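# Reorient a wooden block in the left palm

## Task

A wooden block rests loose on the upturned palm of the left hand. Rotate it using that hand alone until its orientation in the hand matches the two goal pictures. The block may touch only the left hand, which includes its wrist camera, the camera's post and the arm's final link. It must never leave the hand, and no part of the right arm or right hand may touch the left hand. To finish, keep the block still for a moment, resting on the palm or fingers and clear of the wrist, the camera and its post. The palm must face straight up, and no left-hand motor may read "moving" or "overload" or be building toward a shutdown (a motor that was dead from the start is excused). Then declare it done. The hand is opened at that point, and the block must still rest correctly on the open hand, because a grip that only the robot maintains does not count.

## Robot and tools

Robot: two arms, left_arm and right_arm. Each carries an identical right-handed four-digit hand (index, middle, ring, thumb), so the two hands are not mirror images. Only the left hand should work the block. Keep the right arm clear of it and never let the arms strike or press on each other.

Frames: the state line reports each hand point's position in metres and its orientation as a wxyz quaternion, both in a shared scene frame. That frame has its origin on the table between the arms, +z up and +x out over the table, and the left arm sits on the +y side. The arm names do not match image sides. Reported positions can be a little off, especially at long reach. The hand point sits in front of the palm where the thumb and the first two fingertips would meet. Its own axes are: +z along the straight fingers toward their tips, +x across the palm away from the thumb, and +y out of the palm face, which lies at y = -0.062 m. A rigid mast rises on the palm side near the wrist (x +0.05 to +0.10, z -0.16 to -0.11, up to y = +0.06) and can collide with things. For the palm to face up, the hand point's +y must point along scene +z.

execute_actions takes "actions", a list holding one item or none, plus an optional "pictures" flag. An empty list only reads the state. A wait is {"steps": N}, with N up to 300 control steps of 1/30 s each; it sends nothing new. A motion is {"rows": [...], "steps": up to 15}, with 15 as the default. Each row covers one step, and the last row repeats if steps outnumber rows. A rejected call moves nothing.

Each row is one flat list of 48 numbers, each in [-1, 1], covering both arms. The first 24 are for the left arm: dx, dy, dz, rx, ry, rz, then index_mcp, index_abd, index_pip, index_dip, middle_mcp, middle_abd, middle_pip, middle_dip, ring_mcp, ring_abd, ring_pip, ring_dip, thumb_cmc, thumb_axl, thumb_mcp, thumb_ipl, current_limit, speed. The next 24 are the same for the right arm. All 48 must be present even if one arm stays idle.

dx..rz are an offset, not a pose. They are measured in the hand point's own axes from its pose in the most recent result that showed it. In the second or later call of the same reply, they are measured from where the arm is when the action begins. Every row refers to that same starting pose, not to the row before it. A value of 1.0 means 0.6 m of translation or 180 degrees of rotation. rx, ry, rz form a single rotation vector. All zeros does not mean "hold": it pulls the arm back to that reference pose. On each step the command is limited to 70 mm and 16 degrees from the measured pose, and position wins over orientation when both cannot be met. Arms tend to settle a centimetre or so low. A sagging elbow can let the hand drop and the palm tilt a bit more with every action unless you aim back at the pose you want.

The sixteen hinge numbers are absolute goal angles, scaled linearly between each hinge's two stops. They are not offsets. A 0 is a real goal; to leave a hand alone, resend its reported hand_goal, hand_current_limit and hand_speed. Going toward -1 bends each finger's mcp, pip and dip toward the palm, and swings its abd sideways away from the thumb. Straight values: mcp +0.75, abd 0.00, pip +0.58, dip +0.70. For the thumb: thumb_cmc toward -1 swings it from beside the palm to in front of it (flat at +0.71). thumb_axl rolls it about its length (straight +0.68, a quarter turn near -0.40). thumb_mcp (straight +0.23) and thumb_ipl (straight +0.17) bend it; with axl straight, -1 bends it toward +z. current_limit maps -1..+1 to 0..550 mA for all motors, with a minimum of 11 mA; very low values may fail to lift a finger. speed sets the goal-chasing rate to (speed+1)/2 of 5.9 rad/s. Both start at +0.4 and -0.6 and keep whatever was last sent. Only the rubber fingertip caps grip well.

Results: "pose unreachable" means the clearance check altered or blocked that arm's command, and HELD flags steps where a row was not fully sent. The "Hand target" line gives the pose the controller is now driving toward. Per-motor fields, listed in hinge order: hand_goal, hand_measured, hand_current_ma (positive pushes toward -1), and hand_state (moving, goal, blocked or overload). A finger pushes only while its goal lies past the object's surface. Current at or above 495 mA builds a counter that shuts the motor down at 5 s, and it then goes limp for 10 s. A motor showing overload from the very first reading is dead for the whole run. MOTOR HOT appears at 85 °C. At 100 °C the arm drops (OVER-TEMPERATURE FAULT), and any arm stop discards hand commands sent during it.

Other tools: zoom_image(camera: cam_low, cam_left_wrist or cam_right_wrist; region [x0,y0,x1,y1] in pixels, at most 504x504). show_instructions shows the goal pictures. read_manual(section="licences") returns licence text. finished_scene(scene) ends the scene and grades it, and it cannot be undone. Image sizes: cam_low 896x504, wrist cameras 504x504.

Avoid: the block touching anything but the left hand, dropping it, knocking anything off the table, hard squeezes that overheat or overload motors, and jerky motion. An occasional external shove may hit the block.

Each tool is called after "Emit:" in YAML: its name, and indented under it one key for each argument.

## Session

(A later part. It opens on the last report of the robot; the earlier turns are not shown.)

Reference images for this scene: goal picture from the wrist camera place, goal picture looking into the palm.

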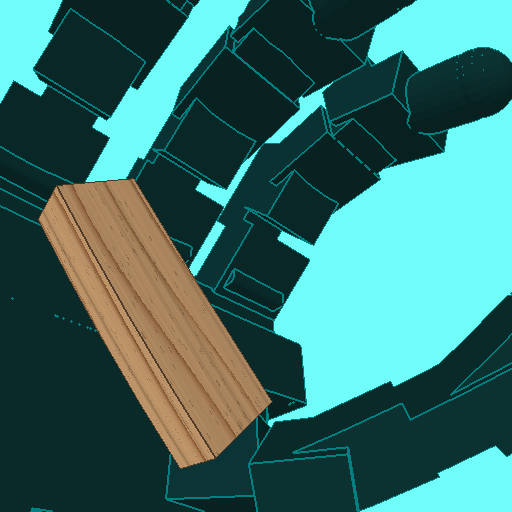

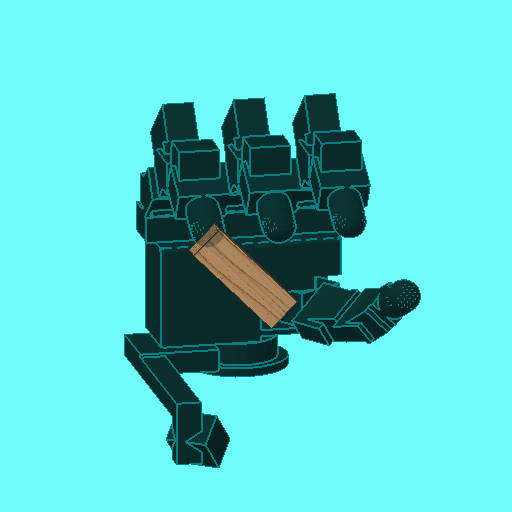

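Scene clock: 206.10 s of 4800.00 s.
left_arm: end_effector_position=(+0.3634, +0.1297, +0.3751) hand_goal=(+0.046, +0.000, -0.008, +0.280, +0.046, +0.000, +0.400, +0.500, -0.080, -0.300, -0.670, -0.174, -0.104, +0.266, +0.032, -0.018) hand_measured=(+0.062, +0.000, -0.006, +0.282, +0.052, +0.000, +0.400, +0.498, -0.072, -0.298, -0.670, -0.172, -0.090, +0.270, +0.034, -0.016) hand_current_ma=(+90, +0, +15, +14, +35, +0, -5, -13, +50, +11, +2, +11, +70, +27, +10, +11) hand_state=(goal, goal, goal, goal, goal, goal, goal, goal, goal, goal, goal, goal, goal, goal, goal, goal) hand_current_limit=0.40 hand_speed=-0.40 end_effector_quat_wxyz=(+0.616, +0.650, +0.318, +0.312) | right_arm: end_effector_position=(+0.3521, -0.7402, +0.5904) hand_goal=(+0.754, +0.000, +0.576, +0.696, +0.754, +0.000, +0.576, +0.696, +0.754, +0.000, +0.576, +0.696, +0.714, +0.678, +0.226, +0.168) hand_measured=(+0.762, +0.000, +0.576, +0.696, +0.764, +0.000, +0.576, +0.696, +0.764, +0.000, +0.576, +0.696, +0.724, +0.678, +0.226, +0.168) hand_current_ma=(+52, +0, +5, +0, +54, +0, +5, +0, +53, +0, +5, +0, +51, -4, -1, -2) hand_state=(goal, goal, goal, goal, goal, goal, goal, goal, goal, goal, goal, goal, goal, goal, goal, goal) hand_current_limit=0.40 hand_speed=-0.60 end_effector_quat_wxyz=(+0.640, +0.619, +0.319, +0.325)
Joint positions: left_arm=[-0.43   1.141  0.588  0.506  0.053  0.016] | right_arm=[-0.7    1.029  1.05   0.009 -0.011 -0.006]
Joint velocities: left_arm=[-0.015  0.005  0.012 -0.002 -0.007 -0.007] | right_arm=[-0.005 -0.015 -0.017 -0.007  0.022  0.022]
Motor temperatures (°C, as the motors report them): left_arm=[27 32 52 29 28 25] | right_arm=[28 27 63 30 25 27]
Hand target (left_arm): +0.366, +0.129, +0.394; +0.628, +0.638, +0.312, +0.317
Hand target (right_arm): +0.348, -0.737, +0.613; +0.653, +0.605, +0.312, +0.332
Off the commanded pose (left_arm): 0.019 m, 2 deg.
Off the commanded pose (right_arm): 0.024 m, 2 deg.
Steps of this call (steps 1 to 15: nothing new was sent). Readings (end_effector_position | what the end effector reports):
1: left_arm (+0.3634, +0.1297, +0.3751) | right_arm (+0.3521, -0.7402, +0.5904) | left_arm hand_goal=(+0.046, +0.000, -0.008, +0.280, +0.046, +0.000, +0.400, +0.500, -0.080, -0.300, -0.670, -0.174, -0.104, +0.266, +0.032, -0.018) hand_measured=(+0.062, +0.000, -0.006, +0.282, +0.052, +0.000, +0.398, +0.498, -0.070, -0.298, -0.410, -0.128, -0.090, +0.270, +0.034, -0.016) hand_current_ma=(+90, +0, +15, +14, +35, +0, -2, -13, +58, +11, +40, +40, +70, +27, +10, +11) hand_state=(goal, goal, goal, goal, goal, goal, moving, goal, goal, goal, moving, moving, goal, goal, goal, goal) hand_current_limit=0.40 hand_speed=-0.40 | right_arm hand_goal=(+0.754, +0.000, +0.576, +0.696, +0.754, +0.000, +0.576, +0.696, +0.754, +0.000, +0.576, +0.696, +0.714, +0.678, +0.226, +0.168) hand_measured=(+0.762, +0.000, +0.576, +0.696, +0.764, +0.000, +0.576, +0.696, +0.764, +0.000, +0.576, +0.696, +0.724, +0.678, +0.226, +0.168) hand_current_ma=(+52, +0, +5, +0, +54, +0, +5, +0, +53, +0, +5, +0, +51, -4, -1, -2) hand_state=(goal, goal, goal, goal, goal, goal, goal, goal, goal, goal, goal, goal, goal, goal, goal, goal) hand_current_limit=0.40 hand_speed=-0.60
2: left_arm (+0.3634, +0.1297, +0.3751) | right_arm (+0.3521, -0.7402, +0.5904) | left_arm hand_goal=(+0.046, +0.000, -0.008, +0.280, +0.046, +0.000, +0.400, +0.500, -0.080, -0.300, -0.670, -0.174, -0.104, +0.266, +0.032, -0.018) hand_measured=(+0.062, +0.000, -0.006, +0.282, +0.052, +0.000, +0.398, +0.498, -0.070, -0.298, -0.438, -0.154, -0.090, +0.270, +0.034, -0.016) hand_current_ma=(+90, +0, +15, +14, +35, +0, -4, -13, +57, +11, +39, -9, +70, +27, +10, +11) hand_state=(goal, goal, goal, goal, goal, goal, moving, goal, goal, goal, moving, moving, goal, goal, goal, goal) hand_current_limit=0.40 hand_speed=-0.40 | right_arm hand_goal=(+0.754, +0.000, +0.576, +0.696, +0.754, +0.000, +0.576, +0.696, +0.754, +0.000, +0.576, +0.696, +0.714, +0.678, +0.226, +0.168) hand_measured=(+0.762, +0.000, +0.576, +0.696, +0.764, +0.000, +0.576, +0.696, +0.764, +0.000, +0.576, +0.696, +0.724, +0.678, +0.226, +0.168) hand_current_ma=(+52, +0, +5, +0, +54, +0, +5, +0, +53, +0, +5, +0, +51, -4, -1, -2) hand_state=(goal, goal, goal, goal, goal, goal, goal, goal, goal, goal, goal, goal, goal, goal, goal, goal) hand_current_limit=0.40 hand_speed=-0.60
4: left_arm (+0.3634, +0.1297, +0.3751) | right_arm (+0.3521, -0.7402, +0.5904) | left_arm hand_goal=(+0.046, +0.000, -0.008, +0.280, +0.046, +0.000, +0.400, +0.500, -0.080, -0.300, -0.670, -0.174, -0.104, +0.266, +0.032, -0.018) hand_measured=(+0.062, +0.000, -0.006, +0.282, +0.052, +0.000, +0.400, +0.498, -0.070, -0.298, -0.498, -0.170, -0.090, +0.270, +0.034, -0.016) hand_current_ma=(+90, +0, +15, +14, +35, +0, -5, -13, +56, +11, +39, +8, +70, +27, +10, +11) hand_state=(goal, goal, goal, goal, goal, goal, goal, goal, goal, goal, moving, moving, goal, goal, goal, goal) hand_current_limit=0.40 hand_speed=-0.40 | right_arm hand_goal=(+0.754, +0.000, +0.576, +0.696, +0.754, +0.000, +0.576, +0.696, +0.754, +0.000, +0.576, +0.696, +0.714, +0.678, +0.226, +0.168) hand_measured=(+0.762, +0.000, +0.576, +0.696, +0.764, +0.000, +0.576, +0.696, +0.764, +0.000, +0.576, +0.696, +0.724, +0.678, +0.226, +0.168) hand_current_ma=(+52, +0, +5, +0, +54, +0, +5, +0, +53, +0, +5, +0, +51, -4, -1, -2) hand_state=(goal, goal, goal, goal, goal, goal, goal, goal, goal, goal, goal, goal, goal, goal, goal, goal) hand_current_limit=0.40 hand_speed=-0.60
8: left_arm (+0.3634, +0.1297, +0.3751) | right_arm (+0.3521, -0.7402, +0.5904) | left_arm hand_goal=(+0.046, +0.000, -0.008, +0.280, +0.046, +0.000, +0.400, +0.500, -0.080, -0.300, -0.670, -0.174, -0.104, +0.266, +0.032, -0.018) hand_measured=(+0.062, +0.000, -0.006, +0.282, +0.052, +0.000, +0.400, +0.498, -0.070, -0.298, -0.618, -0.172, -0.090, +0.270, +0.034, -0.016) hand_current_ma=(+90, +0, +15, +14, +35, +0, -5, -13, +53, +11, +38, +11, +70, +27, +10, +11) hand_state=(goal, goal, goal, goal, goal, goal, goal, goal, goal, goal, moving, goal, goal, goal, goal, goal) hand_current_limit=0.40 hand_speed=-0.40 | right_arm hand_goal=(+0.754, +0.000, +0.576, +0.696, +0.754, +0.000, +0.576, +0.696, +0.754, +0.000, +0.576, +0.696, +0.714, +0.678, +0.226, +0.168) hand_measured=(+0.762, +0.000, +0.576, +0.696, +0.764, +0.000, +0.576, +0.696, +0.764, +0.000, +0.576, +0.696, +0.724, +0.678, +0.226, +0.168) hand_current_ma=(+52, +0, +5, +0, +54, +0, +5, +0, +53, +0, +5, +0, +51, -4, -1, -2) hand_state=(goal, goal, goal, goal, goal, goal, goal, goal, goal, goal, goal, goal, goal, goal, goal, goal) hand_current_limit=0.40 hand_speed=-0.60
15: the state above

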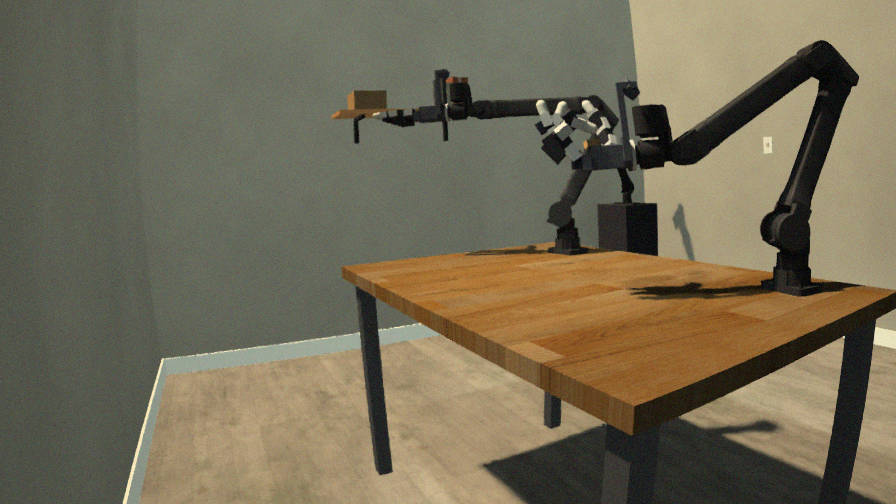

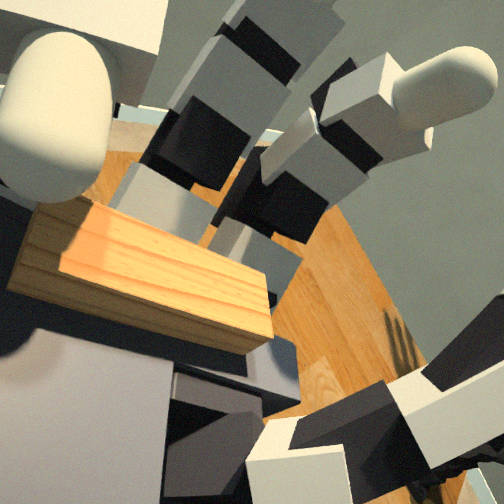

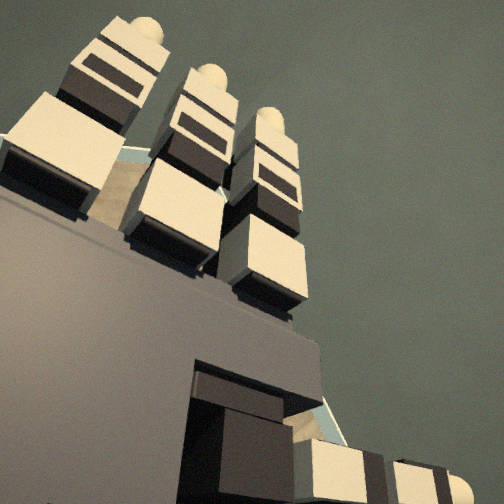

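Emit:
execute_actions:
  actions:
    - {"rows": [[0.001,0.0317,0.0037,-0.0119,0,0, 0.046,0,-0.008,0.28, 0.046,0,0.4,0.5, -0.08,-0.3,-0.82,-0.174, -0.104,0.266,0.032,-0.018, 0.4,-0.6, 0,0.0393,-0.0075,-0.0137,0,0, 0.754,0,0.576,0.696, 0.754,0,0.576,0.696, 0.754,0,0.576,0.696, 0.714,0.678,0.226,0.168, 0.4,-0.6]], "steps": 15}

Scene clock: 221.67 s of 4800.00 s.
left_arm: end_effector_position=(+0.3634, +0.1297, +0.3751) hand_goal=(+0.046, +0.000, -0.008, +0.280, +0.046, +0.000, +0.400, +0.500, -0.080, -0.300, -0.820, -0.174, -0.104, +0.266, +0.032, -0.018) hand_measured=(+0.062, +0.000, -0.006, +0.282, +0.052, +0.000, +0.400, +0.498, -0.070, -0.298, -0.802, -0.170, -0.090, +0.270, +0.034, -0.016) hand_current_ma=(+90, +0, +15, +14, +35, +0, -5, -13, +53, +11, +104, +25, +70, +27, +10, +11) hand_state=(goal, goal, goal, goal, goal, goal, goal, goal, goal, goal, goal, goal, goal, goal, goal, goal) hand_current_limit=0.40 hand_speed=-0.60 end_effector_quat_wxyz=(+0.616, +0.650, +0.318, +0.312) | right_arm: end_effector_position=(+0.3521, -0.7402, +0.5904) hand_goal=(+0.754, +0.000, +0.576, +0.696, +0.754, +0.000, +0.576, +0.696, +0.754, +0.000, +0.576, +0.696, +0.714, +0.678, +0.226, +0.168) hand_measured=(+0.762, +0.000, +0.576, +0.696, +0.764, +0.000, +0.576, +0.696, +0.764, +0.000, +0.576, +0.696, +0.724, +0.678, +0.226, +0.168) hand_current_ma=(+52, +0, +5, +0, +54, +0, +5, +0, +53, +0, +5, +0, +51, -4, -1, -2) hand_state=(goal, goal, goal, goal, goal, goal, goal, goal, goal, goal, goal, goal, goal, goal, goal, goal) hand_current_limit=0.40 hand_speed=-0.60 end_effector_quat_wxyz=(+0.640, +0.619, +0.319, +0.325)
Joint positions: left_arm=[-0.43   1.141  0.588  0.506  0.053  0.016] | right_arm=[-0.7    1.029  1.05   0.009 -0.011 -0.006]
Joint velocities: left_arm=[-0.015 -0.024 -0.007  0.002  0.051 -0.051] | right_arm=[-0.005 -0.024 -0.002 -0.007  0.066  0.022]
Motor temperatures (°C, as the motors report them): left_arm=[27 32 53 29 28 25] | right_arm=[28 27 63 30 25 27]
Hand target (left_arm): +0.366, +0.129, +0.394; +0.628, +0.638, +0.312, +0.317
Hand target (right_arm): +0.348, -0.737, +0.613; +0.653, +0.605, +0.312, +0.332
Off the commanded pose (left_arm): 0.019 m, 2 deg.
Off the commanded pose (right_arm): 0.024 m, 2 deg.
Steps of this call (steps 1 to 452: nothing new was sent; steps 453 to 467: all 15 steps of this action). Readings (end_effector_position | what the end effector reports):
453: left_arm (+0.3634, +0.1297, +0.3751) | right_arm (+0.3521, -0.7402, +0.5904) | left_arm hand_goal=(+0.046, +0.000, -0.008, +0.280, +0.046, +0.000, +0.400, +0.500, -0.080, -0.300, -0.820, -0.174, -0.104, +0.266, +0.032, -0.018) hand_measured=(+0.062, +0.000, -0.006, +0.282, +0.052, +0.000, +0.400, +0.498, -0.072, -0.298, -0.670, -0.172, -0.090, +0.270, +0.034, -0.016) hand_current_ma=(+90, +0, +15, +14, +35, +0, -5, -13, +50, +11, +2, +11, +70, +27, +10, +11) hand_state=(goal, goal, goal, goal, goal, goal, goal, goal, goal, goal, moving, goal, goal, goal, goal, goal) hand_current_limit=0.40 hand_speed=-0.60 | right_arm hand_goal=(+0.754, +0.000, +0.576, +0.696, +0.754, +0.000, +0.576, +0.696, +0.754, +0.000, +0.576, +0.696, +0.714, +0.678, +0.226, +0.168) hand_measured=(+0.762, +0.000, +0.576, +0.696, +0.764, +0.000, +0.576, +0.696, +0.764, +0.000, +0.576, +0.696, +0.724, +0.678, +0.226, +0.168) hand_current_ma=(+52, +0, +5, +0, +54, +0, +5, +0, +53, +0, +5, +0, +51, -4, -1, -2) hand_state=(goal, goal, goal, goal, goal, goal, goal, goal, goal, goal, goal, goal, goal, goal, goal, goal) hand_current_limit=0.40 hand_speed=-0.60
454: left_arm (+0.3634, +0.1297, +0.3751) | right_arm (+0.3521, -0.7402, +0.5904) | left_arm hand_goal=(+0.046, +0.000, -0.008, +0.280, +0.046, +0.000, +0.400, +0.500, -0.080, -0.300, -0.820, -0.174, -0.104, +0.266, +0.032, -0.018) hand_measured=(+0.062, +0.000, -0.006, +0.282, +0.052, +0.000, +0.400, +0.498, -0.072, -0.298, -0.670, -0.172, -0.090, +0.270, +0.034, -0.016) hand_current_ma=(+90, +0, +15, +14, +35, +0, -5, -13, +50, +11, +66, +11, +70, +27, +10, +11) hand_state=(goal, goal, goal, goal, goal, goal, goal, goal, goal, goal, moving, goal, goal, goal, goal, goal) hand_current_limit=0.40 hand_speed=-0.60 | right_arm hand_goal=(+0.754, +0.000, +0.576, +0.696, +0.754, +0.000, +0.576, +0.696, +0.754, +0.000, +0.576, +0.696, +0.714, +0.678, +0.226, +0.168) hand_measured=(+0.762, +0.000, +0.576, +0.696, +0.764, +0.000, +0.576, +0.696, +0.764, +0.000, +0.576, +0.696, +0.724, +0.678, +0.226, +0.168) hand_current_ma=(+52, +0, +5, +0, +54, +0, +5, +0, +53, +0, +5, +0, +51, -4, -1, -2) hand_state=(goal, goal, goal, goal, goal, goal, goal, goal, goal, goal, goal, goal, goal, goal, goal, goal) hand_current_limit=0.40 hand_speed=-0.60
456: left_arm (+0.3634, +0.1297, +0.3751) | right_arm (+0.3521, -0.7402, +0.5904) | left_arm hand_goal=(+0.046, +0.000, -0.008, +0.280, +0.046, +0.000, +0.400, +0.500, -0.080, -0.300, -0.820, -0.174, -0.104, +0.266, +0.032, -0.018) hand_measured=(+0.062, +0.000, -0.006, +0.282, +0.052, +0.000, +0.400, +0.498, -0.072, -0.298, -0.716, -0.172, -0.090, +0.270, +0.034, -0.016) hand_current_ma=(+90, +0, +15, +14, +35, +0, -5, -13, +50, +11, +33, +11, +70, +27, +10, +11) hand_state=(goal, goal, goal, goal, goal, goal, goal, goal, goal, goal, moving, goal, goal, goal, goal, goal) hand_current_limit=0.40 hand_speed=-0.60 | right_arm hand_goal=(+0.754, +0.000, +0.576, +0.696, +0.754, +0.000, +0.576, +0.696, +0.754, +0.000, +0.576, +0.696, +0.714, +0.678, +0.226, +0.168) hand_measured=(+0.762, +0.000, +0.576, +0.696, +0.764, +0.000, +0.576, +0.696, +0.764, +0.000, +0.576, +0.696, +0.724, +0.678, +0.226, +0.168) hand_current_ma=(+52, +0, +5, +0, +54, +0, +5, +0, +53, +0, +5, +0, +51, -4, -1, -2) hand_state=(goal, goal, goal, goal, goal, goal, goal, goal, goal, goal, goal, goal, goal, goal, goal, goal) hand_current_limit=0.40 hand_speed=-0.60
460: left_arm (+0.3634, +0.1297, +0.3751) | right_arm (+0.3521, -0.7402, +0.5904) | left_arm hand_goal=(+0.046, +0.000, -0.008, +0.280, +0.046, +0.000, +0.400, +0.500, -0.080, -0.300, -0.820, -0.174, -0.104, +0.266, +0.032, -0.018) hand_measured=(+0.062, +0.000, -0.006, +0.282, +0.052, +0.000, +0.400, +0.498, -0.070, -0.298, -0.802, -0.170, -0.090, +0.270, +0.034, -0.016) hand_current_ma=(+90, +0, +15, +14, +35, +0, -5, -13, +54, +11, +123, +31, +70, +27, +10, +11) hand_state=(goal, goal, goal, goal, goal, goal, goal, goal, goal, goal, moving, moving, goal, goal, goal, goal) hand_current_limit=0.40 hand_speed=-0.60 | right_arm hand_goal=(+0.754, +0.000, +0.576, +0.696, +0.754, +0.000, +0.576, +0.696, +0.754, +0.000, +0.576, +0.696, +0.714, +0.678, +0.226, +0.168) hand_measured=(+0.762, +0.000, +0.576, +0.696, +0.764, +0.000, +0.576, +0.696, +0.764, +0.000, +0.576, +0.696, +0.724, +0.678, +0.226, +0.168) hand_current_ma=(+52, +0, +5, +0, +54, +0, +5, +0, +53, +0, +5, +0, +51, -4, -1, -2) hand_state=(goal, goal, goal, goal, goal, goal, goal, goal, goal, goal, goal, goal, goal, goal, goal, goal) hand_current_limit=0.40 hand_speed=-0.60
467: the state above

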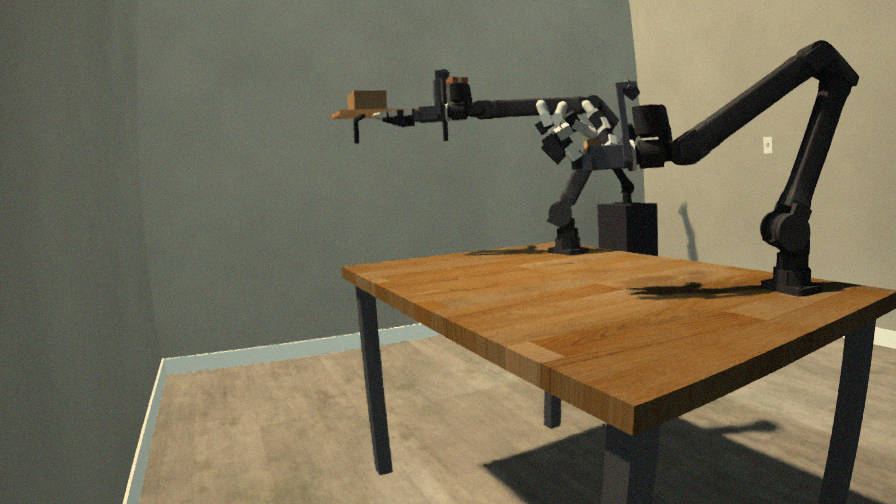

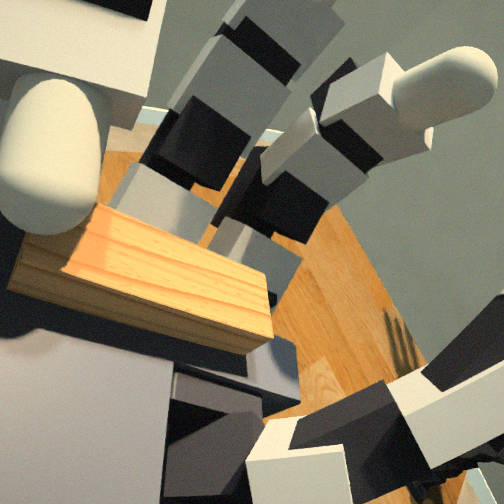

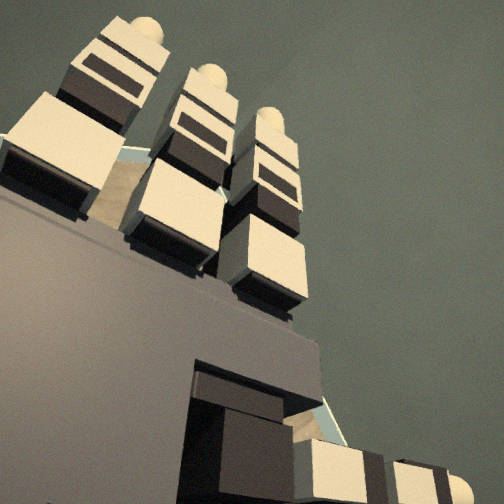

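Emit:
execute_actions:
  actions:
    - {"rows": [[0.001,0.0317,0.0037,-0.0119,0,0, 0.046,0,-0.008,0.28, -0.6,0,0.4,0.5, -0.08,-0.3,-0.84,-0.174, -0.104,0.266,0.032,-0.018, 0.4,-0.4, 0,0.0393,-0.0075,-0.0137,0,0, 0.754,0,0.576,0.696, 0.754,0,0.576,0.696, 0.754,0,0.576,0.696, 0.714,0.678,0.226,0.168, 0.4,-0.6]], "steps": 15}
  pictures: false

Emit:
execute_actions:
  actions:
    - {"steps": 12}
  pictures: false

Emit:
execute_actions:
  actions:
    - {"rows": [[0.001,0.0317,0.0037,-0.0119,0,0, 0.046,0,-0.008,0.28, -0.8,0,0.4,0.5, -0.08,-0.3,-0.84,-0.174, -0.104,0.266,0.032,-0.018, 0.4,-0.75, 0,0.0393,-0.0075,-0.0137,0,0, 0.754,0,0.576,0.696, 0.754,0,0.576,0.696, 0.754,0,0.576,0.696, 0.714,0.678,0.226,0.168, 0.4,-0.6]], "steps": 15}

Scene clock: 232.17 s of 4800.00 s.
left_arm: end_effector_position=(+0.3634, +0.1297, +0.3751) hand_goal=(+0.046, +0.000, -0.008, +0.280, -0.600, +0.000, +0.400, +0.500, -0.080, -0.300, -0.840, -0.174, -0.104, +0.266, +0.032, -0.018) hand_measured=(+0.062, +0.000, -0.006, +0.282, -0.258, +0.000, +0.400, +0.498, -0.068, -0.298, -0.806, -0.168, -0.090, +0.270, +0.034, -0.016) hand_current_ma=(+90, +0, +15, +14, +106, +0, -3, -13, +62, +11, +204, +38, +70, +27, +10, +11) hand_state=(goal, goal, goal, goal, moving, goal, goal, goal, goal, goal, blocked, goal, goal, goal, goal, goal) hand_current_limit=0.40 hand_speed=-0.40 end_effector_quat_wxyz=(+0.616, +0.650, +0.318, +0.312) | right_arm: end_effector_position=(+0.3521, -0.7402, +0.5904) hand_goal=(+0.754, +0.000, +0.576, +0.696, +0.754, +0.000, +0.576, +0.696, +0.754, +0.000, +0.576, +0.696, +0.714, +0.678, +0.226, +0.168) hand_measured=(+0.762, +0.000, +0.576, +0.696, +0.764, +0.000, +0.576, +0.696, +0.764, +0.000, +0.576, +0.696, +0.724, +0.678, +0.226, +0.168) hand_current_ma=(+52, +0, +5, +0, +54, +0, +5, +0, +53, +0, +5, +0, +51, -4, -1, -2) hand_state=(goal, goal, goal, goal, goal, goal, goal, goal, goal, goal, goal, goal, goal, goal, goal, goal) hand_current_limit=0.40 hand_speed=-0.60 end_effector_quat_wxyz=(+0.640, +0.619, +0.319, +0.325)
Joint positions: left_arm=[-0.43   1.141  0.588  0.506  0.053  0.016] | right_arm=[-0.7    1.029  1.05   0.009 -0.011 -0.006]
Joint velocities: left_arm=[-0.005  0.015  0.007 -0.012  0.022  0.037] | right_arm=[-0.005 -0.015 -0.022 -0.007 -0.081  0.022]
Motor temperatures (°C, as the motors report them): left_arm=[27 32 53 29 28 25] | right_arm=[28 27 64 30 25 27]
Hand target (left_arm): +0.366, +0.129, +0.394; +0.628, +0.638, +0.312, +0.317
Hand target (right_arm): +0.348, -0.737, +0.613; +0.653, +0.605, +0.312, +0.332
Off the commanded pose (left_arm): 0.019 m, 2 deg.
Off the commanded pose (right_arm): 0.024 m, 2 deg.
Steps of this call (steps 1 to 300: nothing new was sent; steps 301 to 315: all 15 steps of this action). Readings (end_effector_position | what the end effector reports):
301: left_arm (+0.3634, +0.1297, +0.3751) | right_arm (+0.3521, -0.7402, +0.5904) | left_arm hand_goal=(+0.046, +0.000, -0.008, +0.280, -0.600, +0.000, +0.400, +0.500, -0.080, -0.300, -0.840, -0.174, -0.104, +0.266, +0.032, -0.018) hand_measured=(+0.062, +0.000, -0.006, +0.282, +0.052, +0.000, +0.400, +0.498, -0.070, -0.298, -0.802, -0.170, -0.090, +0.270, +0.034, -0.016) hand_current_ma=(+90, +0, +15, +14, +35, +0, -5, -13, +53, +11, +104, +25, +70, +27, +10, +11) hand_state=(goal, goal, goal, goal, moving, goal, goal, goal, goal, goal, moving, goal, goal, goal, goal, goal) hand_current_limit=0.40 hand_speed=-0.40 | right_arm hand_goal=(+0.754, +0.000, +0.576, +0.696, +0.754, +0.000, +0.576, +0.696, +0.754, +0.000, +0.576, +0.696, +0.714, +0.678, +0.226, +0.168) hand_measured=(+0.762, +0.000, +0.576, +0.696, +0.764, +0.000, +0.576, +0.696, +0.764, +0.000, +0.576, +0.696, +0.724, +0.678, +0.226, +0.168) hand_current_ma=(+52, +0, +5, +0, +54, +0, +5, +0, +53, +0, +5, +0, +51, -4, -1, -2) hand_state=(goal, goal, goal, goal, goal, goal, goal, goal, goal, goal, goal, goal, goal, goal, goal, goal) hand_current_limit=0.40 hand_speed=-0.60
302: left_arm (+0.3634, +0.1297, +0.3751) | right_arm (+0.3521, -0.7402, +0.5904) | left_arm hand_goal=(+0.046, +0.000, -0.008, +0.280, -0.600, +0.000, +0.400, +0.500, -0.080, -0.300, -0.840, -0.174, -0.104, +0.266, +0.032, -0.018) hand_measured=(+0.062, +0.000, -0.006, +0.282, +0.052, +0.000, +0.400, +0.498, -0.070, -0.298, -0.802, -0.170, -0.090, +0.270, +0.034, -0.016) hand_current_ma=(+90, +0, +15, +14, +149, +0, -4, -13, +53, +11, +163, +25, +70, +27, +10, +11) hand_state=(goal, goal, goal, goal, moving, goal, goal, goal, goal, goal, moving, goal, goal, goal, goal, goal) hand_current_limit=0.40 hand_speed=-0.40 | right_arm hand_goal=(+0.754, +0.000, +0.576, +0.696, +0.754, +0.000, +0.576, +0.696, +0.754, +0.000, +0.576, +0.696, +0.714, +0.678, +0.226, +0.168) hand_measured=(+0.762, +0.000, +0.576, +0.696, +0.764, +0.000, +0.576, +0.696, +0.764, +0.000, +0.576, +0.696, +0.724, +0.678, +0.226, +0.168) hand_current_ma=(+52, +0, +5, +0, +54, +0, +5, +0, +53, +0, +5, +0, +51, -4, -1, -2) hand_state=(goal, goal, goal, goal, goal, goal, goal, goal, goal, goal, goal, goal, goal, goal, goal, goal) hand_current_limit=0.40 hand_speed=-0.60
304: left_arm (+0.3634, +0.1297, +0.3751) | right_arm (+0.3521, -0.7402, +0.5904) | left_arm hand_goal=(+0.046, +0.000, -0.008, +0.280, -0.600, +0.000, +0.400, +0.500, -0.080, -0.300, -0.840, -0.174, -0.104, +0.266, +0.032, -0.018) hand_measured=(+0.062, +0.000, -0.006, +0.282, +0.016, +0.000, +0.400, +0.498, -0.068, -0.298, -0.806, -0.168, -0.090, +0.270, +0.034, -0.016) hand_current_ma=(+90, +0, +15, +14, +140, +0, -3, -13, +64, +11, +209, +41, +70, +27, +10, +11) hand_state=(goal, goal, goal, goal, moving, goal, goal, goal, moving, goal, moving, moving, goal, goal, goal, goal) hand_current_limit=0.40 hand_speed=-0.40 | right_arm hand_goal=(+0.754, +0.000, +0.576, +0.696, +0.754, +0.000, +0.576, +0.696, +0.754, +0.000, +0.576, +0.696, +0.714, +0.678, +0.226, +0.168) hand_measured=(+0.762, +0.000, +0.576, +0.696, +0.764, +0.000, +0.576, +0.696, +0.764, +0.000, +0.576, +0.696, +0.724, +0.678, +0.226, +0.168) hand_current_ma=(+52, +0, +5, +0, +54, +0, +5, +0, +53, +0, +5, +0, +51, -4, -1, -2) hand_state=(goal, goal, goal, goal, goal, goal, goal, goal, goal, goal, goal, goal, goal, goal, goal, goal) hand_current_limit=0.40 hand_speed=-0.60
308: left_arm (+0.3634, +0.1297, +0.3751) | right_arm (+0.3521, -0.7402, +0.5904) | left_arm hand_goal=(+0.046, +0.000, -0.008, +0.280, -0.600, +0.000, +0.400, +0.500, -0.080, -0.300, -0.840, -0.174, -0.104, +0.266, +0.032, -0.018) hand_measured=(+0.062, +0.000, -0.006, +0.282, -0.080, +0.000, +0.400, +0.498, -0.068, -0.298, -0.806, -0.168, -0.090, +0.270, +0.034, -0.016) hand_current_ma=(+90, +0, +15, +14, +132, +0, -3, -13, +62, +11, +204, +38, +70, +27, +10, +11) hand_state=(goal, goal, goal, goal, moving, goal, goal, goal, goal, goal, blocked, goal, goal, goal, goal, goal) hand_current_limit=0.40 hand_speed=-0.40 | right_arm hand_goal=(+0.754, +0.000, +0.576, +0.696, +0.754, +0.000, +0.576, +0.696, +0.754, +0.000, +0.576, +0.696, +0.714, +0.678, +0.226, +0.168) hand_measured=(+0.762, +0.000, +0.576, +0.696, +0.764, +0.000, +0.576, +0.696, +0.764, +0.000, +0.576, +0.696, +0.724, +0.678, +0.226, +0.168) hand_current_ma=(+52, +0, +5, +0, +54, +0, +5, +0, +53, +0, +5, +0, +51, -4, -1, -2) hand_state=(goal, goal, goal, goal, goal, goal, goal, goal, goal, goal, goal, goal, goal, goal, goal, goal) hand_current_limit=0.40 hand_speed=-0.60
315: the state above

Scene clock: 232.57 s of 4800.00 s.
left_arm: end_effector_position=(+0.3634, +0.1297, +0.3751) hand_goal=(+0.046, +0.000, -0.008, +0.280, -0.600, +0.000, +0.400, +0.500, -0.080, -0.300, -0.840, -0.174, -0.104, +0.266, +0.032, -0.018) hand_measured=(+0.062, +0.000, -0.006, +0.282, -0.592, +0.000, +0.400, +0.498, -0.068, -0.298, -0.806, -0.168, -0.090, +0.270, +0.034, -0.016) hand_current_ma=(+90, +0, +15, +14, -4, +0, -3, -13, +62, +11, +204, +39, +70, +27, +10, +11) hand_state=(goal, goal, goal, goal, moving, goal, goal, goal, goal, goal, blocked, goal, goal, goal, goal, goal) hand_current_limit=0.40 hand_speed=-0.40 end_effector_quat_wxyz=(+0.616, +0.650, +0.318, +0.312) | right_arm: end_effector_position=(+0.3521, -0.7402, +0.5904) hand_goal=(+0.754, +0.000, +0.576, +0.696, +0.754, +0.000, +0.576, +0.696, +0.754, +0.000, +0.576, +0.696, +0.714, +0.678, +0.226, +0.168) hand_measured=(+0.762, +0.000, +0.576, +0.696, +0.764, +0.000, +0.576, +0.696, +0.764, +0.000, +0.576, +0.696, +0.724, +0.678, +0.226, +0.168) hand_current_ma=(+52, +0, +5, +0, +54, +0, +5, +0, +53, +0, +5, +0, +51, -4, -1, -2) hand_state=(goal, goal, goal, goal, goal, goal, goal, goal, goal, goal, goal, goal, goal, goal, goal, goal) hand_current_limit=0.40 hand_speed=-0.60 end_effector_quat_wxyz=(+0.640, +0.619, +0.319, +0.325)
Joint positions: left_arm=[-0.43   1.141  0.588  0.506  0.053  0.016] | right_arm=[-0.7    1.029  1.05   0.009 -0.011 -0.006]
Joint velocities: left_arm=[ 0.005 -0.005  0.002  0.012 -0.051  0.051] | right_arm=[-0.005 -0.015  0.007 -0.007  0.051 -0.022]
Motor temperatures (°C, as the motors report them): left_arm=[27 32 53 29 28 25] | right_arm=[28 27 64 30 25 27]
Hand target (left_arm): +0.366, +0.129, +0.394; +0.628, +0.638, +0.312, +0.317
Hand target (right_arm): +0.348, -0.737, +0.613; +0.653, +0.605, +0.312, +0.332
Off the commanded pose (left_arm): 0.019 m, 2 deg.
Off the commanded pose (right_arm): 0.024 m, 2 deg.
Steps of this call (steps 1 to 12: nothing new was sent). Readings (end_effector_position | what the end effector reports):
1: left_arm (+0.3634, +0.1297, +0.3751) | right_arm (+0.3521, -0.7402, +0.5904) | left_arm hand_goal=(+0.046, +0.000, -0.008, +0.280, -0.600, +0.000, +0.400, +0.500, -0.080, -0.300, -0.840, -0.174, -0.104, +0.266, +0.032, -0.018) hand_measured=(+0.062, +0.000, -0.006, +0.282, -0.286, +0.000, +0.400, +0.498, -0.068, -0.298, -0.806, -0.168, -0.090, +0.270, +0.034, -0.016) hand_current_ma=(+90, +0, +15, +14, +103, +0, -3, -13, +62, +11, +204, +39, +70, +27, +10, +11) hand_state=(goal, goal, goal, goal, moving, goal, goal, goal, goal, goal, blocked, goal, goal, goal, goal, goal) hand_current_limit=0.40 hand_speed=-0.40 | right_arm hand_goal=(+0.754, +0.000, +0.576, +0.696, +0.754, +0.000, +0.576, +0.696, +0.754, +0.000, +0.576, +0.696, +0.714, +0.678, +0.226, +0.168) hand_measured=(+0.762, +0.000, +0.576, +0.696, +0.764, +0.000, +0.576, +0.696, +0.764, +0.000, +0.576, +0.696, +0.724, +0.678, +0.226, +0.168) hand_current_ma=(+52, +0, +5, +0, +54, +0, +5, +0, +53, +0, +5, +0, +51, -4, -1, -2) hand_state=(goal, goal, goal, goal, goal, goal, goal, goal, goal, goal, goal, goal, goal, goal, goal, goal) hand_current_limit=0.40 hand_speed=-0.60
2: left_arm (+0.3634, +0.1297, +0.3751) | right_arm (+0.3521, -0.7402, +0.5904) | left_arm hand_goal=(+0.046, +0.000, -0.008, +0.280, -0.600, +0.000, +0.400, +0.500, -0.080, -0.300, -0.840, -0.174, -0.104, +0.266, +0.032, -0.018) hand_measured=(+0.062, +0.000, -0.006, +0.282, -0.314, +0.000, +0.400, +0.498, -0.068, -0.298, -0.806, -0.168, -0.090, +0.270, +0.034, -0.016) hand_current_ma=(+90, +0, +15, +14, +98, +0, -3, -13, +62, +11, +204, +38, +70, +27, +10, +11) hand_state=(goal, goal, goal, goal, moving, goal, goal, goal, goal, goal, blocked, goal, goal, goal, goal, goal) hand_current_limit=0.40 hand_speed=-0.40 | right_arm hand_goal=(+0.754, +0.000, +0.576, +0.696, +0.754, +0.000, +0.576, +0.696, +0.754, +0.000, +0.576, +0.696, +0.714, +0.678, +0.226, +0.168) hand_measured=(+0.762, +0.000, +0.576, +0.696, +0.764, +0.000, +0.576, +0.696, +0.764, +0.000, +0.576, +0.696, +0.724, +0.678, +0.226, +0.168) hand_current_ma=(+52, +0, +5, +0, +54, +0, +5, +0, +53, +0, +5, +0, +51, -4, -1, -2) hand_state=(goal, goal, goal, goal, goal, goal, goal, goal, goal, goal, goal, goal, goal, goal, goal, goal) hand_current_limit=0.40 hand_speed=-0.60
4: left_arm (+0.3634, +0.1297, +0.3751) | right_arm (+0.3521, -0.7402, +0.5904) | left_arm hand_goal=(+0.046, +0.000, -0.008, +0.280, -0.600, +0.000, +0.400, +0.500, -0.080, -0.300, -0.840, -0.174, -0.104, +0.266, +0.032, -0.018) hand_measured=(+0.062, +0.000, -0.006, +0.282, -0.370, +0.000, +0.400, +0.498, -0.068, -0.298, -0.806, -0.168, -0.090, +0.270, +0.034, -0.016) hand_current_ma=(+90, +0, +15, +14, +90, +0, -3, -13, +62, +11, +204, +39, +70, +27, +10, +11) hand_state=(goal, goal, goal, goal, moving, goal, goal, goal, goal, goal, blocked, goal, goal, goal, goal, goal) hand_current_limit=0.40 hand_speed=-0.40 | right_arm hand_goal=(+0.754, +0.000, +0.576, +0.696, +0.754, +0.000, +0.576, +0.696, +0.754, +0.000, +0.576, +0.696, +0.714, +0.678, +0.226, +0.168) hand_measured=(+0.762, +0.000, +0.576, +0.696, +0.764, +0.000, +0.576, +0.696, +0.764, +0.000, +0.576, +0.696, +0.724, +0.678, +0.226, +0.168) hand_current_ma=(+52, +0, +5, +0, +54, +0, +5, +0, +53, +0, +5, +0, +51, -4, -1, -2) hand_state=(goal, goal, goal, goal, goal, goal, goal, goal, goal, goal, goal, goal, goal, goal, goal, goal) hand_current_limit=0.40 hand_speed=-0.60
8: left_arm (+0.3634, +0.1297, +0.3751) | right_arm (+0.3521, -0.7402, +0.5904) | left_arm hand_goal=(+0.046, +0.000, -0.008, +0.280, -0.600, +0.000, +0.400, +0.500, -0.080, -0.300, -0.840, -0.174, -0.104, +0.266, +0.032, -0.018) hand_measured=(+0.062, +0.000, -0.006, +0.282, -0.486, +0.000, +0.400, +0.498, -0.068, -0.298, -0.806, -0.168, -0.090, +0.270, +0.034, -0.016) hand_current_ma=(+90, +0, +15, +14, +72, +0, -3, -13, +62, +11, +204, +39, +70, +27, +10, +11) hand_state=(goal, goal, goal, goal, moving, goal, goal, goal, goal, goal, blocked, goal, goal, goal, goal, goal) hand_current_limit=0.40 hand_speed=-0.40 | right_arm hand_goal=(+0.754, +0.000, +0.576, +0.696, +0.754, +0.000, +0.576, +0.696, +0.754, +0.000, +0.576, +0.696, +0.714, +0.678, +0.226, +0.168) hand_measured=(+0.762, +0.000, +0.576, +0.696, +0.764, +0.000, +0.576, +0.696, +0.764, +0.000, +0.576, +0.696, +0.724, +0.678, +0.226, +0.168) hand_current_ma=(+52, +0, +5, +0, +54, +0, +5, +0, +53, +0, +5, +0, +51, -4, -1, -2) hand_state=(goal, goal, goal, goal, goal, goal, goal, goal, goal, goal, goal, goal, goal, goal, goal, goal) hand_current_limit=0.40 hand_speed=-0.60
12: the state above

Scene clock: 233.07 s of 4800.00 s.
left_arm: end_effector_position=(+0.3634, +0.1297, +0.3751) hand_goal=(+0.046, +0.000, -0.008, +0.280, -0.800, +0.000, +0.400, +0.500, -0.080, -0.300, -0.840, -0.174, -0.104, +0.266, +0.032, -0.018) hand_measured=(+0.062, +0.000, -0.006, +0.282, -0.800, +0.000, +0.400, +0.498, -0.068, -0.300, -0.808, -0.168, -0.090, +0.270, +0.034, -0.016) hand_current_ma=(+90, +0, +15, +14, -5, +0, -3, -13, +67, +0, +199, +39, +70, +27, +10, +11) hand_state=(goal, goal, goal, goal, moving, goal, goal, goal, goal, goal, blocked, goal, goal, goal, goal, goal) hand_current_limit=0.40 hand_speed=-0.75 end_effector_quat_wxyz=(+0.616, +0.650, +0.318, +0.312) | right_arm: end_effector_position=(+0.3521, -0.7402, +0.5904) hand_goal=(+0.754, +0.000, +0.576, +0.696, +0.754, +0.000, +0.576, +0.696, +0.754, +0.000, +0.576, +0.696, +0.714, +0.678, +0.226, +0.168) hand_measured=(+0.762, +0.000, +0.576, +0.696, +0.764, +0.000, +0.576, +0.696, +0.764, +0.000, +0.576, +0.696, +0.724, +0.678, +0.226, +0.168) hand_current_ma=(+52, +0, +5, +0, +54, +0, +5, +0, +53, +0, +5, +0, +51, -4, -1, -2) hand_state=(goal, goal, goal, goal, goal, goal, goal, goal, goal, goal, goal, goal, goal, goal, goal, goal) hand_current_limit=0.40 hand_speed=-0.60 end_effector_quat_wxyz=(+0.640, +0.619, +0.319, +0.325)
Joint positions: left_arm=[-0.43   1.141  0.588  0.506  0.053  0.016] | right_arm=[-0.7    1.029  1.05   0.009 -0.011 -0.006]
Joint velocities: left_arm=[-0.005 -0.005 -0.022 -0.017  0.007  0.022] | right_arm=[-0.005 -0.005  0.012  0.007 -0.007 -0.022]
Motor temperatures (°C, as the motors report them): left_arm=[27 32 53 29 28 25] | right_arm=[28 27 64 30 25 27]
Hand target (left_arm): +0.366, +0.129, +0.394; +0.628, +0.638, +0.312, +0.317
Hand target (right_arm): +0.348, -0.737, +0.613; +0.653, +0.605, +0.312, +0.332
Off the commanded pose (left_arm): 0.019 m, 2 deg.
Off the commanded pose (right_arm): 0.024 m, 2 deg.
Steps of this call (steps 1 to 15: all 15 steps of this action). Readings (end_effector_position | what the end effector reports):
1: left_arm (+0.3634, +0.1297, +0.3751) | right_arm (+0.3521, -0.7402, +0.5904) | left_arm hand_goal=(+0.046, +0.000, -0.008, +0.280, -0.800, +0.000, +0.400, +0.500, -0.080, -0.300, -0.840, -0.174, -0.104, +0.266, +0.032, -0.018) hand_measured=(+0.062, +0.000, -0.006, +0.282, -0.596, +0.000, +0.400, +0.498, -0.068, -0.298, -0.806, -0.168, -0.090, +0.270, +0.034, -0.016) hand_current_ma=(+90, +0, +15, +14, +6, +0, -3, -13, +62, +11, +204, +39, +70, +27, +10, +11) hand_state=(goal, goal, goal, goal, moving, goal, goal, goal, goal, goal, blocked, goal, goal, goal, goal, goal) hand_current_limit=0.40 hand_speed=-0.75 | right_arm hand_goal=(+0.754, +0.000, +0.576, +0.696, +0.754, +0.000, +0.576, +0.696, +0.754, +0.000, +0.576, +0.696, +0.714, +0.678, +0.226, +0.168) hand_measured=(+0.762, +0.000, +0.576, +0.696, +0.764, +0.000, +0.576, +0.696, +0.764, +0.000, +0.576, +0.696, +0.724, +0.678, +0.226, +0.168) hand_current_ma=(+52, +0, +5, +0, +54, +0, +5, +0, +53, +0, +5, +0, +51, -4, -1, -2) hand_state=(goal, goal, goal, goal, goal, goal, goal, goal, goal, goal, goal, goal, goal, goal, goal, goal) hand_current_limit=0.40 hand_speed=-0.60
2: left_arm (+0.3634, +0.1297, +0.3751) | right_arm (+0.3521, -0.7402, +0.5904) | left_arm hand_goal=(+0.046, +0.000, -0.008, +0.280, -0.800, +0.000, +0.400, +0.500, -0.080, -0.300, -0.840, -0.174, -0.104, +0.266, +0.032, -0.018) hand_measured=(+0.062, +0.000, -0.006, +0.282, -0.598, +0.000, +0.400, +0.498, -0.068, -0.298, -0.806, -0.168, -0.090, +0.270, +0.034, -0.016) hand_current_ma=(+90, +0, +15, +14, +49, +0, -3, -13, +62, +11, +204, +39, +70, +27, +10, +11) hand_state=(goal, goal, goal, goal, moving, goal, goal, goal, goal, goal, blocked, goal, goal, goal, goal, goal) hand_current_limit=0.40 hand_speed=-0.75 | right_arm hand_goal=(+0.754, +0.000, +0.576, +0.696, +0.754, +0.000, +0.576, +0.696, +0.754, +0.000, +0.576, +0.696, +0.714, +0.678, +0.226, +0.168) hand_measured=(+0.762, +0.000, +0.576, +0.696, +0.764, +0.000, +0.576, +0.696, +0.764, +0.000, +0.576, +0.696, +0.724, +0.678, +0.226, +0.168) hand_current_ma=(+52, +0, +5, +0, +54, +0, +5, +0, +53, +0, +5, +0, +51, -4, -1, -2) hand_state=(goal, goal, goal, goal, goal, goal, goal, goal, goal, goal, goal, goal, goal, goal, goal, goal) hand_current_limit=0.40 hand_speed=-0.60
4: left_arm (+0.3634, +0.1297, +0.3751) | right_arm (+0.3521, -0.7402, +0.5904) | left_arm hand_goal=(+0.046, +0.000, -0.008, +0.280, -0.800, +0.000, +0.400, +0.500, -0.080, -0.300, -0.840, -0.174, -0.104, +0.266, +0.032, -0.018) hand_measured=(+0.062, +0.000, -0.006, +0.282, -0.624, +0.000, +0.400, +0.498, -0.068, -0.298, -0.806, -0.168, -0.090, +0.270, +0.034, -0.016) hand_current_ma=(+90, +0, +15, +14, +41, +0, -3, -13, +62, +11, +204, +39, +70, +27, +10, +11) hand_state=(goal, goal, goal, goal, moving, goal, goal, goal, goal, goal, blocked, goal, goal, goal, goal, goal) hand_current_limit=0.40 hand_speed=-0.75 | right_arm hand_goal=(+0.754, +0.000, +0.576, +0.696, +0.754, +0.000, +0.576, +0.696, +0.754, +0.000, +0.576, +0.696, +0.714, +0.678, +0.226, +0.168) hand_measured=(+0.762, +0.000, +0.576, +0.696, +0.764, +0.000, +0.576, +0.696, +0.764, +0.000, +0.576, +0.696, +0.724, +0.678, +0.226, +0.168) hand_current_ma=(+52, +0, +5, +0, +54, +0, +5, +0, +53, +0, +5, +0, +51, -4, -1, -2) hand_state=(goal, goal, goal, goal, goal, goal, goal, goal, goal, goal, goal, goal, goal, goal, goal, goal) hand_current_limit=0.40 hand_speed=-0.60
8: left_arm (+0.3634, +0.1297, +0.3751) | right_arm (+0.3521, -0.7402, +0.5904) | left_arm hand_goal=(+0.046, +0.000, -0.008, +0.280, -0.800, +0.000, +0.400, +0.500, -0.080, -0.300, -0.840, -0.174, -0.104, +0.266, +0.032, -0.018) hand_measured=(+0.062, +0.000, -0.006, +0.282, -0.702, +0.000, +0.400, +0.498, -0.068, -0.298, -0.806, -0.168, -0.090, +0.270, +0.034, -0.016) hand_current_ma=(+90, +0, +15, +14, +30, +0, -3, -13, +62, +11, +204, +39, +70, +27, +10, +11) hand_state=(goal, goal, goal, goal, moving, goal, goal, goal, goal, goal, blocked, goal, goal, goal, goal, goal) hand_current_limit=0.40 hand_speed=-0.75 | right_arm hand_goal=(+0.754, +0.000, +0.576, +0.696, +0.754, +0.000, +0.576, +0.696, +0.754, +0.000, +0.576, +0.696, +0.714, +0.678, +0.226, +0.168) hand_measured=(+0.762, +0.000, +0.576, +0.696, +0.764, +0.000, +0.576, +0.696, +0.764, +0.000, +0.576, +0.696, +0.724, +0.678, +0.226, +0.168) hand_current_ma=(+52, +0, +5, +0, +54, +0, +5, +0, +53, +0, +5, +0, +51, -4, -1, -2) hand_state=(goal, goal, goal, goal, goal, goal, goal, goal, goal, goal, goal, goal, goal, goal, goal, goal) hand_current_limit=0.40 hand_speed=-0.60
15: the state above

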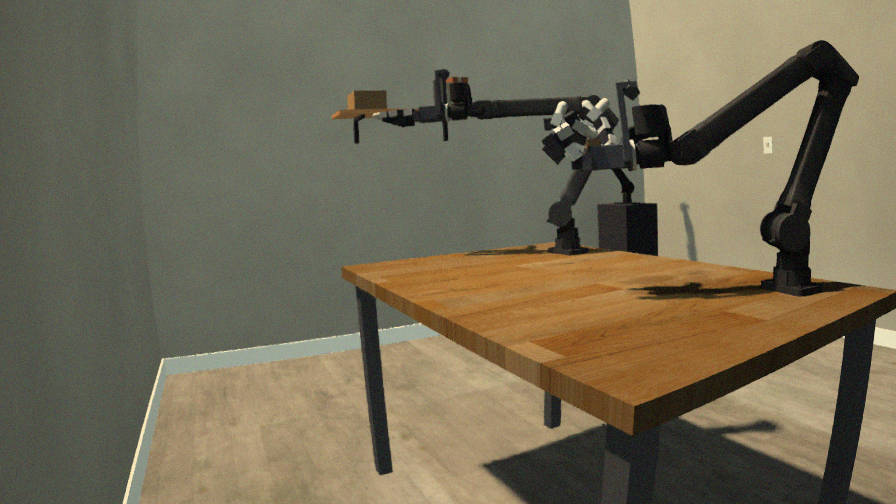

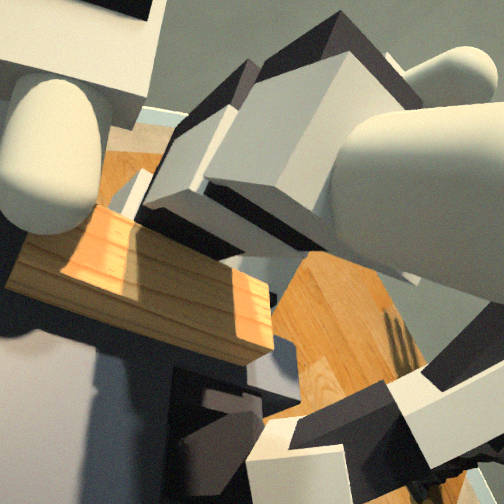

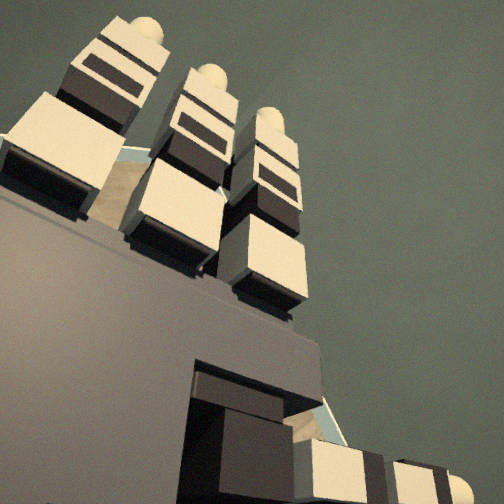

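Emit:
execute_actions:
  actions:
    - {"rows": [[0.001,0.0317,0.0037,-0.0119,0,0, 0.046,0,-0.008,0.28, -1.0,0,0.4,0.5, -0.08,-0.3,-0.84,-0.174, -0.104,0.266,0.032,-0.018, 0.4,-0.78, 0,0.0393,-0.0075,-0.0137,0,0, 0.754,0,0.576,0.696, 0.754,0,0.576,0.696, 0.754,0,0.576,0.696, 0.714,0.678,0.226,0.168, 0.4,-0.6]], "steps": 15}

Scene clock: 237.13 s of 4800.00 s.
left_arm: end_effector_position=(+0.3634, +0.1297, +0.3751) hand_goal=(+0.046, +0.000, -0.008, +0.280, -1.000, +0.000, +0.400, +0.500, -0.080, -0.300, -0.840, -0.174, -0.104, +0.266, +0.032, -0.018) hand_measured=(+0.062, +0.000, -0.006, +0.282, -0.998, +0.000, +0.400, +0.498, -0.068, -0.300, -0.808, -0.168, -0.090, +0.270, +0.034, -0.016) hand_current_ma=(+90, +0, +15, +14, -16, +0, -3, -13, +67, +0, +196, +39, +70, +27, +10, +11) hand_state=(goal, goal, goal, goal, moving, goal, goal, goal, goal, goal, blocked, goal, goal, goal, goal, goal) hand_current_limit=0.40 hand_speed=-0.78 end_effector_quat_wxyz=(+0.616, +0.650, +0.318, +0.312) | right_arm: end_effector_position=(+0.3521, -0.7402, +0.5904) hand_goal=(+0.754, +0.000, +0.576, +0.696, +0.754, +0.000, +0.576, +0.696, +0.754, +0.000, +0.576, +0.696, +0.714, +0.678, +0.226, +0.168) hand_measured=(+0.762, +0.000, +0.576, +0.696, +0.764, +0.000, +0.576, +0.696, +0.764, +0.000, +0.576, +0.696, +0.724, +0.678, +0.226, +0.168) hand_current_ma=(+52, +0, +5, +0, +54, +0, +5, +0, +53, +0, +5, +0, +51, -4, -1, -2) hand_state=(goal, goal, goal, goal, goal, goal, goal, goal, goal, goal, goal, goal, goal, goal, goal, goal) hand_current_limit=0.40 hand_speed=-0.60 end_effector_quat_wxyz=(+0.640, +0.619, +0.319, +0.325)
Joint positions: left_arm=[-0.43   1.141  0.588  0.506  0.053  0.016] | right_arm=[-0.7    1.029  1.05   0.009 -0.011 -0.006]
Joint velocities: left_arm=[0.015 0.005 0.012 0.002 0.051 0.007] | right_arm=[-0.015 -0.005 -0.012  0.002  0.037  0.051]
Motor temperatures (°C, as the motors report them): left_arm=[27 32 53 29 28 25] | right_arm=[28 27 64 30 25 27]
Hand target (left_arm): +0.366, +0.129, +0.394; +0.628, +0.638, +0.312, +0.317
Hand target (right_arm): +0.348, -0.737, +0.613; +0.653, +0.605, +0.312, +0.332
Off the commanded pose (left_arm): 0.019 m, 2 deg.
Off the commanded pose (right_arm): 0.024 m, 2 deg.
Steps of this call (steps 1 to 107: nothing new was sent; steps 108 to 122: all 15 steps of this action). Readings (end_effector_position | what the end effector reports):
108: left_arm (+0.3634, +0.1297, +0.3751) | right_arm (+0.3521, -0.7402, +0.5904) | left_arm hand_goal=(+0.046, +0.000, -0.008, +0.280, -1.000, +0.000, +0.400, +0.500, -0.080, -0.300, -0.840, -0.174, -0.104, +0.266, +0.032, -0.018) hand_measured=(+0.062, +0.000, -0.006, +0.282, -0.800, +0.000, +0.400, +0.498, -0.068, -0.300, -0.808, -0.168, -0.090, +0.270, +0.034, -0.016) hand_current_ma=(+90, +0, +15, +14, -3, +0, -3, -13, +67, +0, +199, +39, +70, +27, +10, +11) hand_state=(goal, goal, goal, goal, moving, goal, goal, goal, goal, goal, blocked, goal, goal, goal, goal, goal) hand_current_limit=0.40 hand_speed=-0.78 | right_arm hand_goal=(+0.754, +0.000, +0.576, +0.696, +0.754, +0.000, +0.576, +0.696, +0.754, +0.000, +0.576, +0.696, +0.714, +0.678, +0.226, +0.168) hand_measured=(+0.762, +0.000, +0.576, +0.696, +0.764, +0.000, +0.576, +0.696, +0.764, +0.000, +0.576, +0.696, +0.724, +0.678, +0.226, +0.168) hand_current_ma=(+52, +0, +5, +0, +54, +0, +5, +0, +53, +0, +5, +0, +51, -4, -1, -2) hand_state=(goal, goal, goal, goal, goal, goal, goal, goal, goal, goal, goal, goal, goal, goal, goal, goal) hand_current_limit=0.40 hand_speed=-0.60
109: left_arm (+0.3634, +0.1297, +0.3751) | right_arm (+0.3521, -0.7402, +0.5904) | left_arm hand_goal=(+0.046, +0.000, -0.008, +0.280, -1.000, +0.000, +0.400, +0.500, -0.080, -0.300, -0.840, -0.174, -0.104, +0.266, +0.032, -0.018) hand_measured=(+0.062, +0.000, -0.006, +0.282, -0.800, +0.000, +0.400, +0.498, -0.068, -0.300, -0.808, -0.168, -0.090, +0.270, +0.034, -0.016) hand_current_ma=(+90, +0, +15, +14, +31, +0, -3, -13, +67, +0, +199, +39, +70, +27, +10, +11) hand_state=(goal, goal, goal, goal, moving, goal, goal, goal, goal, goal, blocked, goal, goal, goal, goal, goal) hand_current_limit=0.40 hand_speed=-0.78 | right_arm hand_goal=(+0.754, +0.000, +0.576, +0.696, +0.754, +0.000, +0.576, +0.696, +0.754, +0.000, +0.576, +0.696, +0.714, +0.678, +0.226, +0.168) hand_measured=(+0.762, +0.000, +0.576, +0.696, +0.764, +0.000, +0.576, +0.696, +0.764, +0.000, +0.576, +0.696, +0.724, +0.678, +0.226, +0.168) hand_current_ma=(+52, +0, +5, +0, +54, +0, +5, +0, +53, +0, +5, +0, +51, -4, -1, -2) hand_state=(goal, goal, goal, goal, goal, goal, goal, goal, goal, goal, goal, goal, goal, goal, goal, goal) hand_current_limit=0.40 hand_speed=-0.60
111: left_arm (+0.3634, +0.1297, +0.3751) | right_arm (+0.3521, -0.7402, +0.5904) | left_arm hand_goal=(+0.046, +0.000, -0.008, +0.280, -1.000, +0.000, +0.400, +0.500, -0.080, -0.300, -0.840, -0.174, -0.104, +0.266, +0.032, -0.018) hand_measured=(+0.062, +0.000, -0.006, +0.282, -0.824, +0.000, +0.400, +0.498, -0.068, -0.300, -0.808, -0.168, -0.090, +0.270, +0.034, -0.016) hand_current_ma=(+90, +0, +15, +14, +24, +0, -3, -13, +67, -1, +198, +39, +70, +27, +10, +11) hand_state=(goal, goal, goal, goal, moving, goal, goal, goal, goal, goal, blocked, goal, goal, goal, goal, goal) hand_current_limit=0.40 hand_speed=-0.78 | right_arm hand_goal=(+0.754, +0.000, +0.576, +0.696, +0.754, +0.000, +0.576, +0.696, +0.754, +0.000, +0.576, +0.696, +0.714, +0.678, +0.226, +0.168) hand_measured=(+0.762, +0.000, +0.576, +0.696, +0.764, +0.000, +0.576, +0.696, +0.764, +0.000, +0.576, +0.696, +0.724, +0.678, +0.226, +0.168) hand_current_ma=(+52, +0, +5, +0, +54, +0, +5, +0, +53, +0, +5, +0, +51, -4, -1, -2) hand_state=(goal, goal, goal, goal, goal, goal, goal, goal, goal, goal, goal, goal, goal, goal, goal, goal) hand_current_limit=0.40 hand_speed=-0.60
115: left_arm (+0.3634, +0.1297, +0.3751) | right_arm (+0.3521, -0.7402, +0.5904) | left_arm hand_goal=(+0.046, +0.000, -0.008, +0.280, -1.000, +0.000, +0.400, +0.500, -0.080, -0.300, -0.840, -0.174, -0.104, +0.266, +0.032, -0.018) hand_measured=(+0.062, +0.000, -0.006, +0.282, -0.890, +0.000, +0.400, +0.498, -0.068, -0.300, -0.808, -0.168, -0.090, +0.270, +0.034, -0.016) hand_current_ma=(+90, +0, +15, +14, +21, +0, -3, -13, +67, +0, +198, +39, +70, +27, +10, +11) hand_state=(goal, goal, goal, goal, moving, goal, goal, goal, goal, goal, blocked, goal, goal, goal, goal, goal) hand_current_limit=0.40 hand_speed=-0.78 | right_arm hand_goal=(+0.754, +0.000, +0.576, +0.696, +0.754, +0.000, +0.576, +0.696, +0.754, +0.000, +0.576, +0.696, +0.714, +0.678, +0.226, +0.168) hand_measured=(+0.762, +0.000, +0.576, +0.696, +0.764, +0.000, +0.576, +0.696, +0.764, +0.000, +0.576, +0.696, +0.724, +0.678, +0.226, +0.168) hand_current_ma=(+52, +0, +5, +0, +54, +0, +5, +0, +53, +0, +5, +0, +51, -4, -1, -2) hand_state=(goal, goal, goal, goal, goal, goal, goal, goal, goal, goal, goal, goal, goal, goal, goal, goal) hand_current_limit=0.40 hand_speed=-0.60
122: the state above

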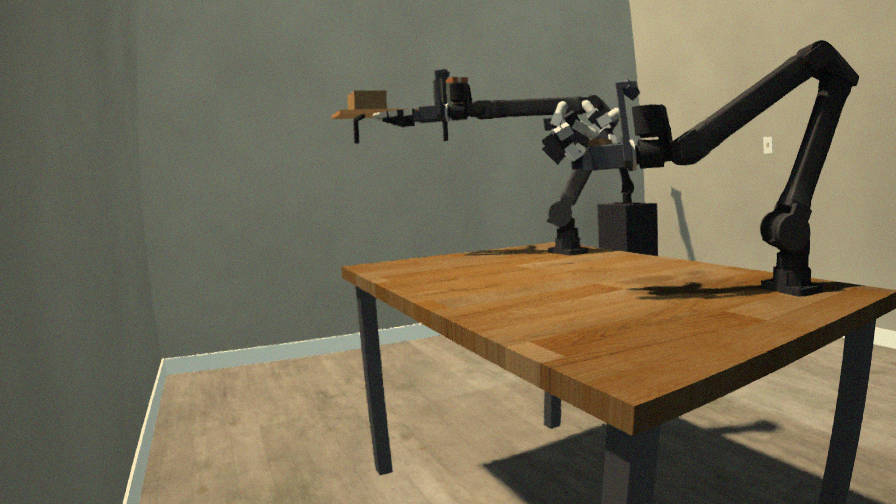

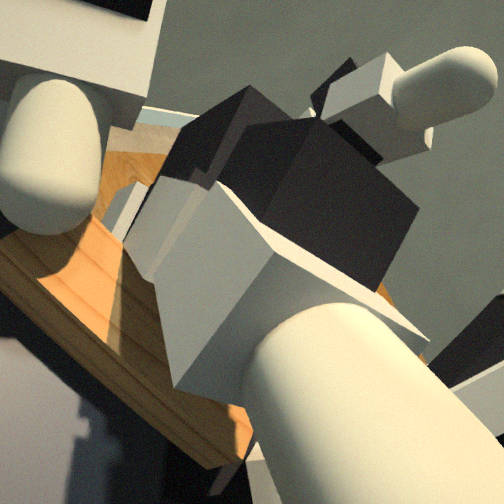

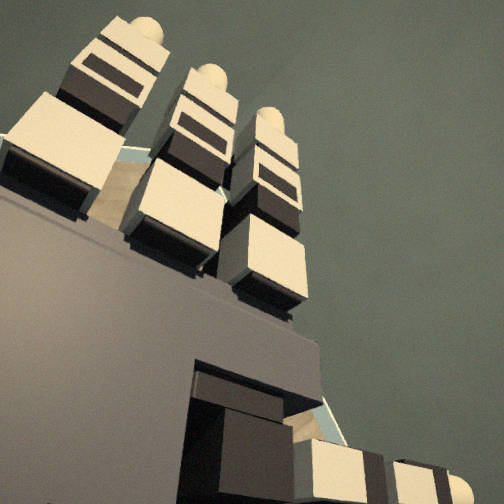

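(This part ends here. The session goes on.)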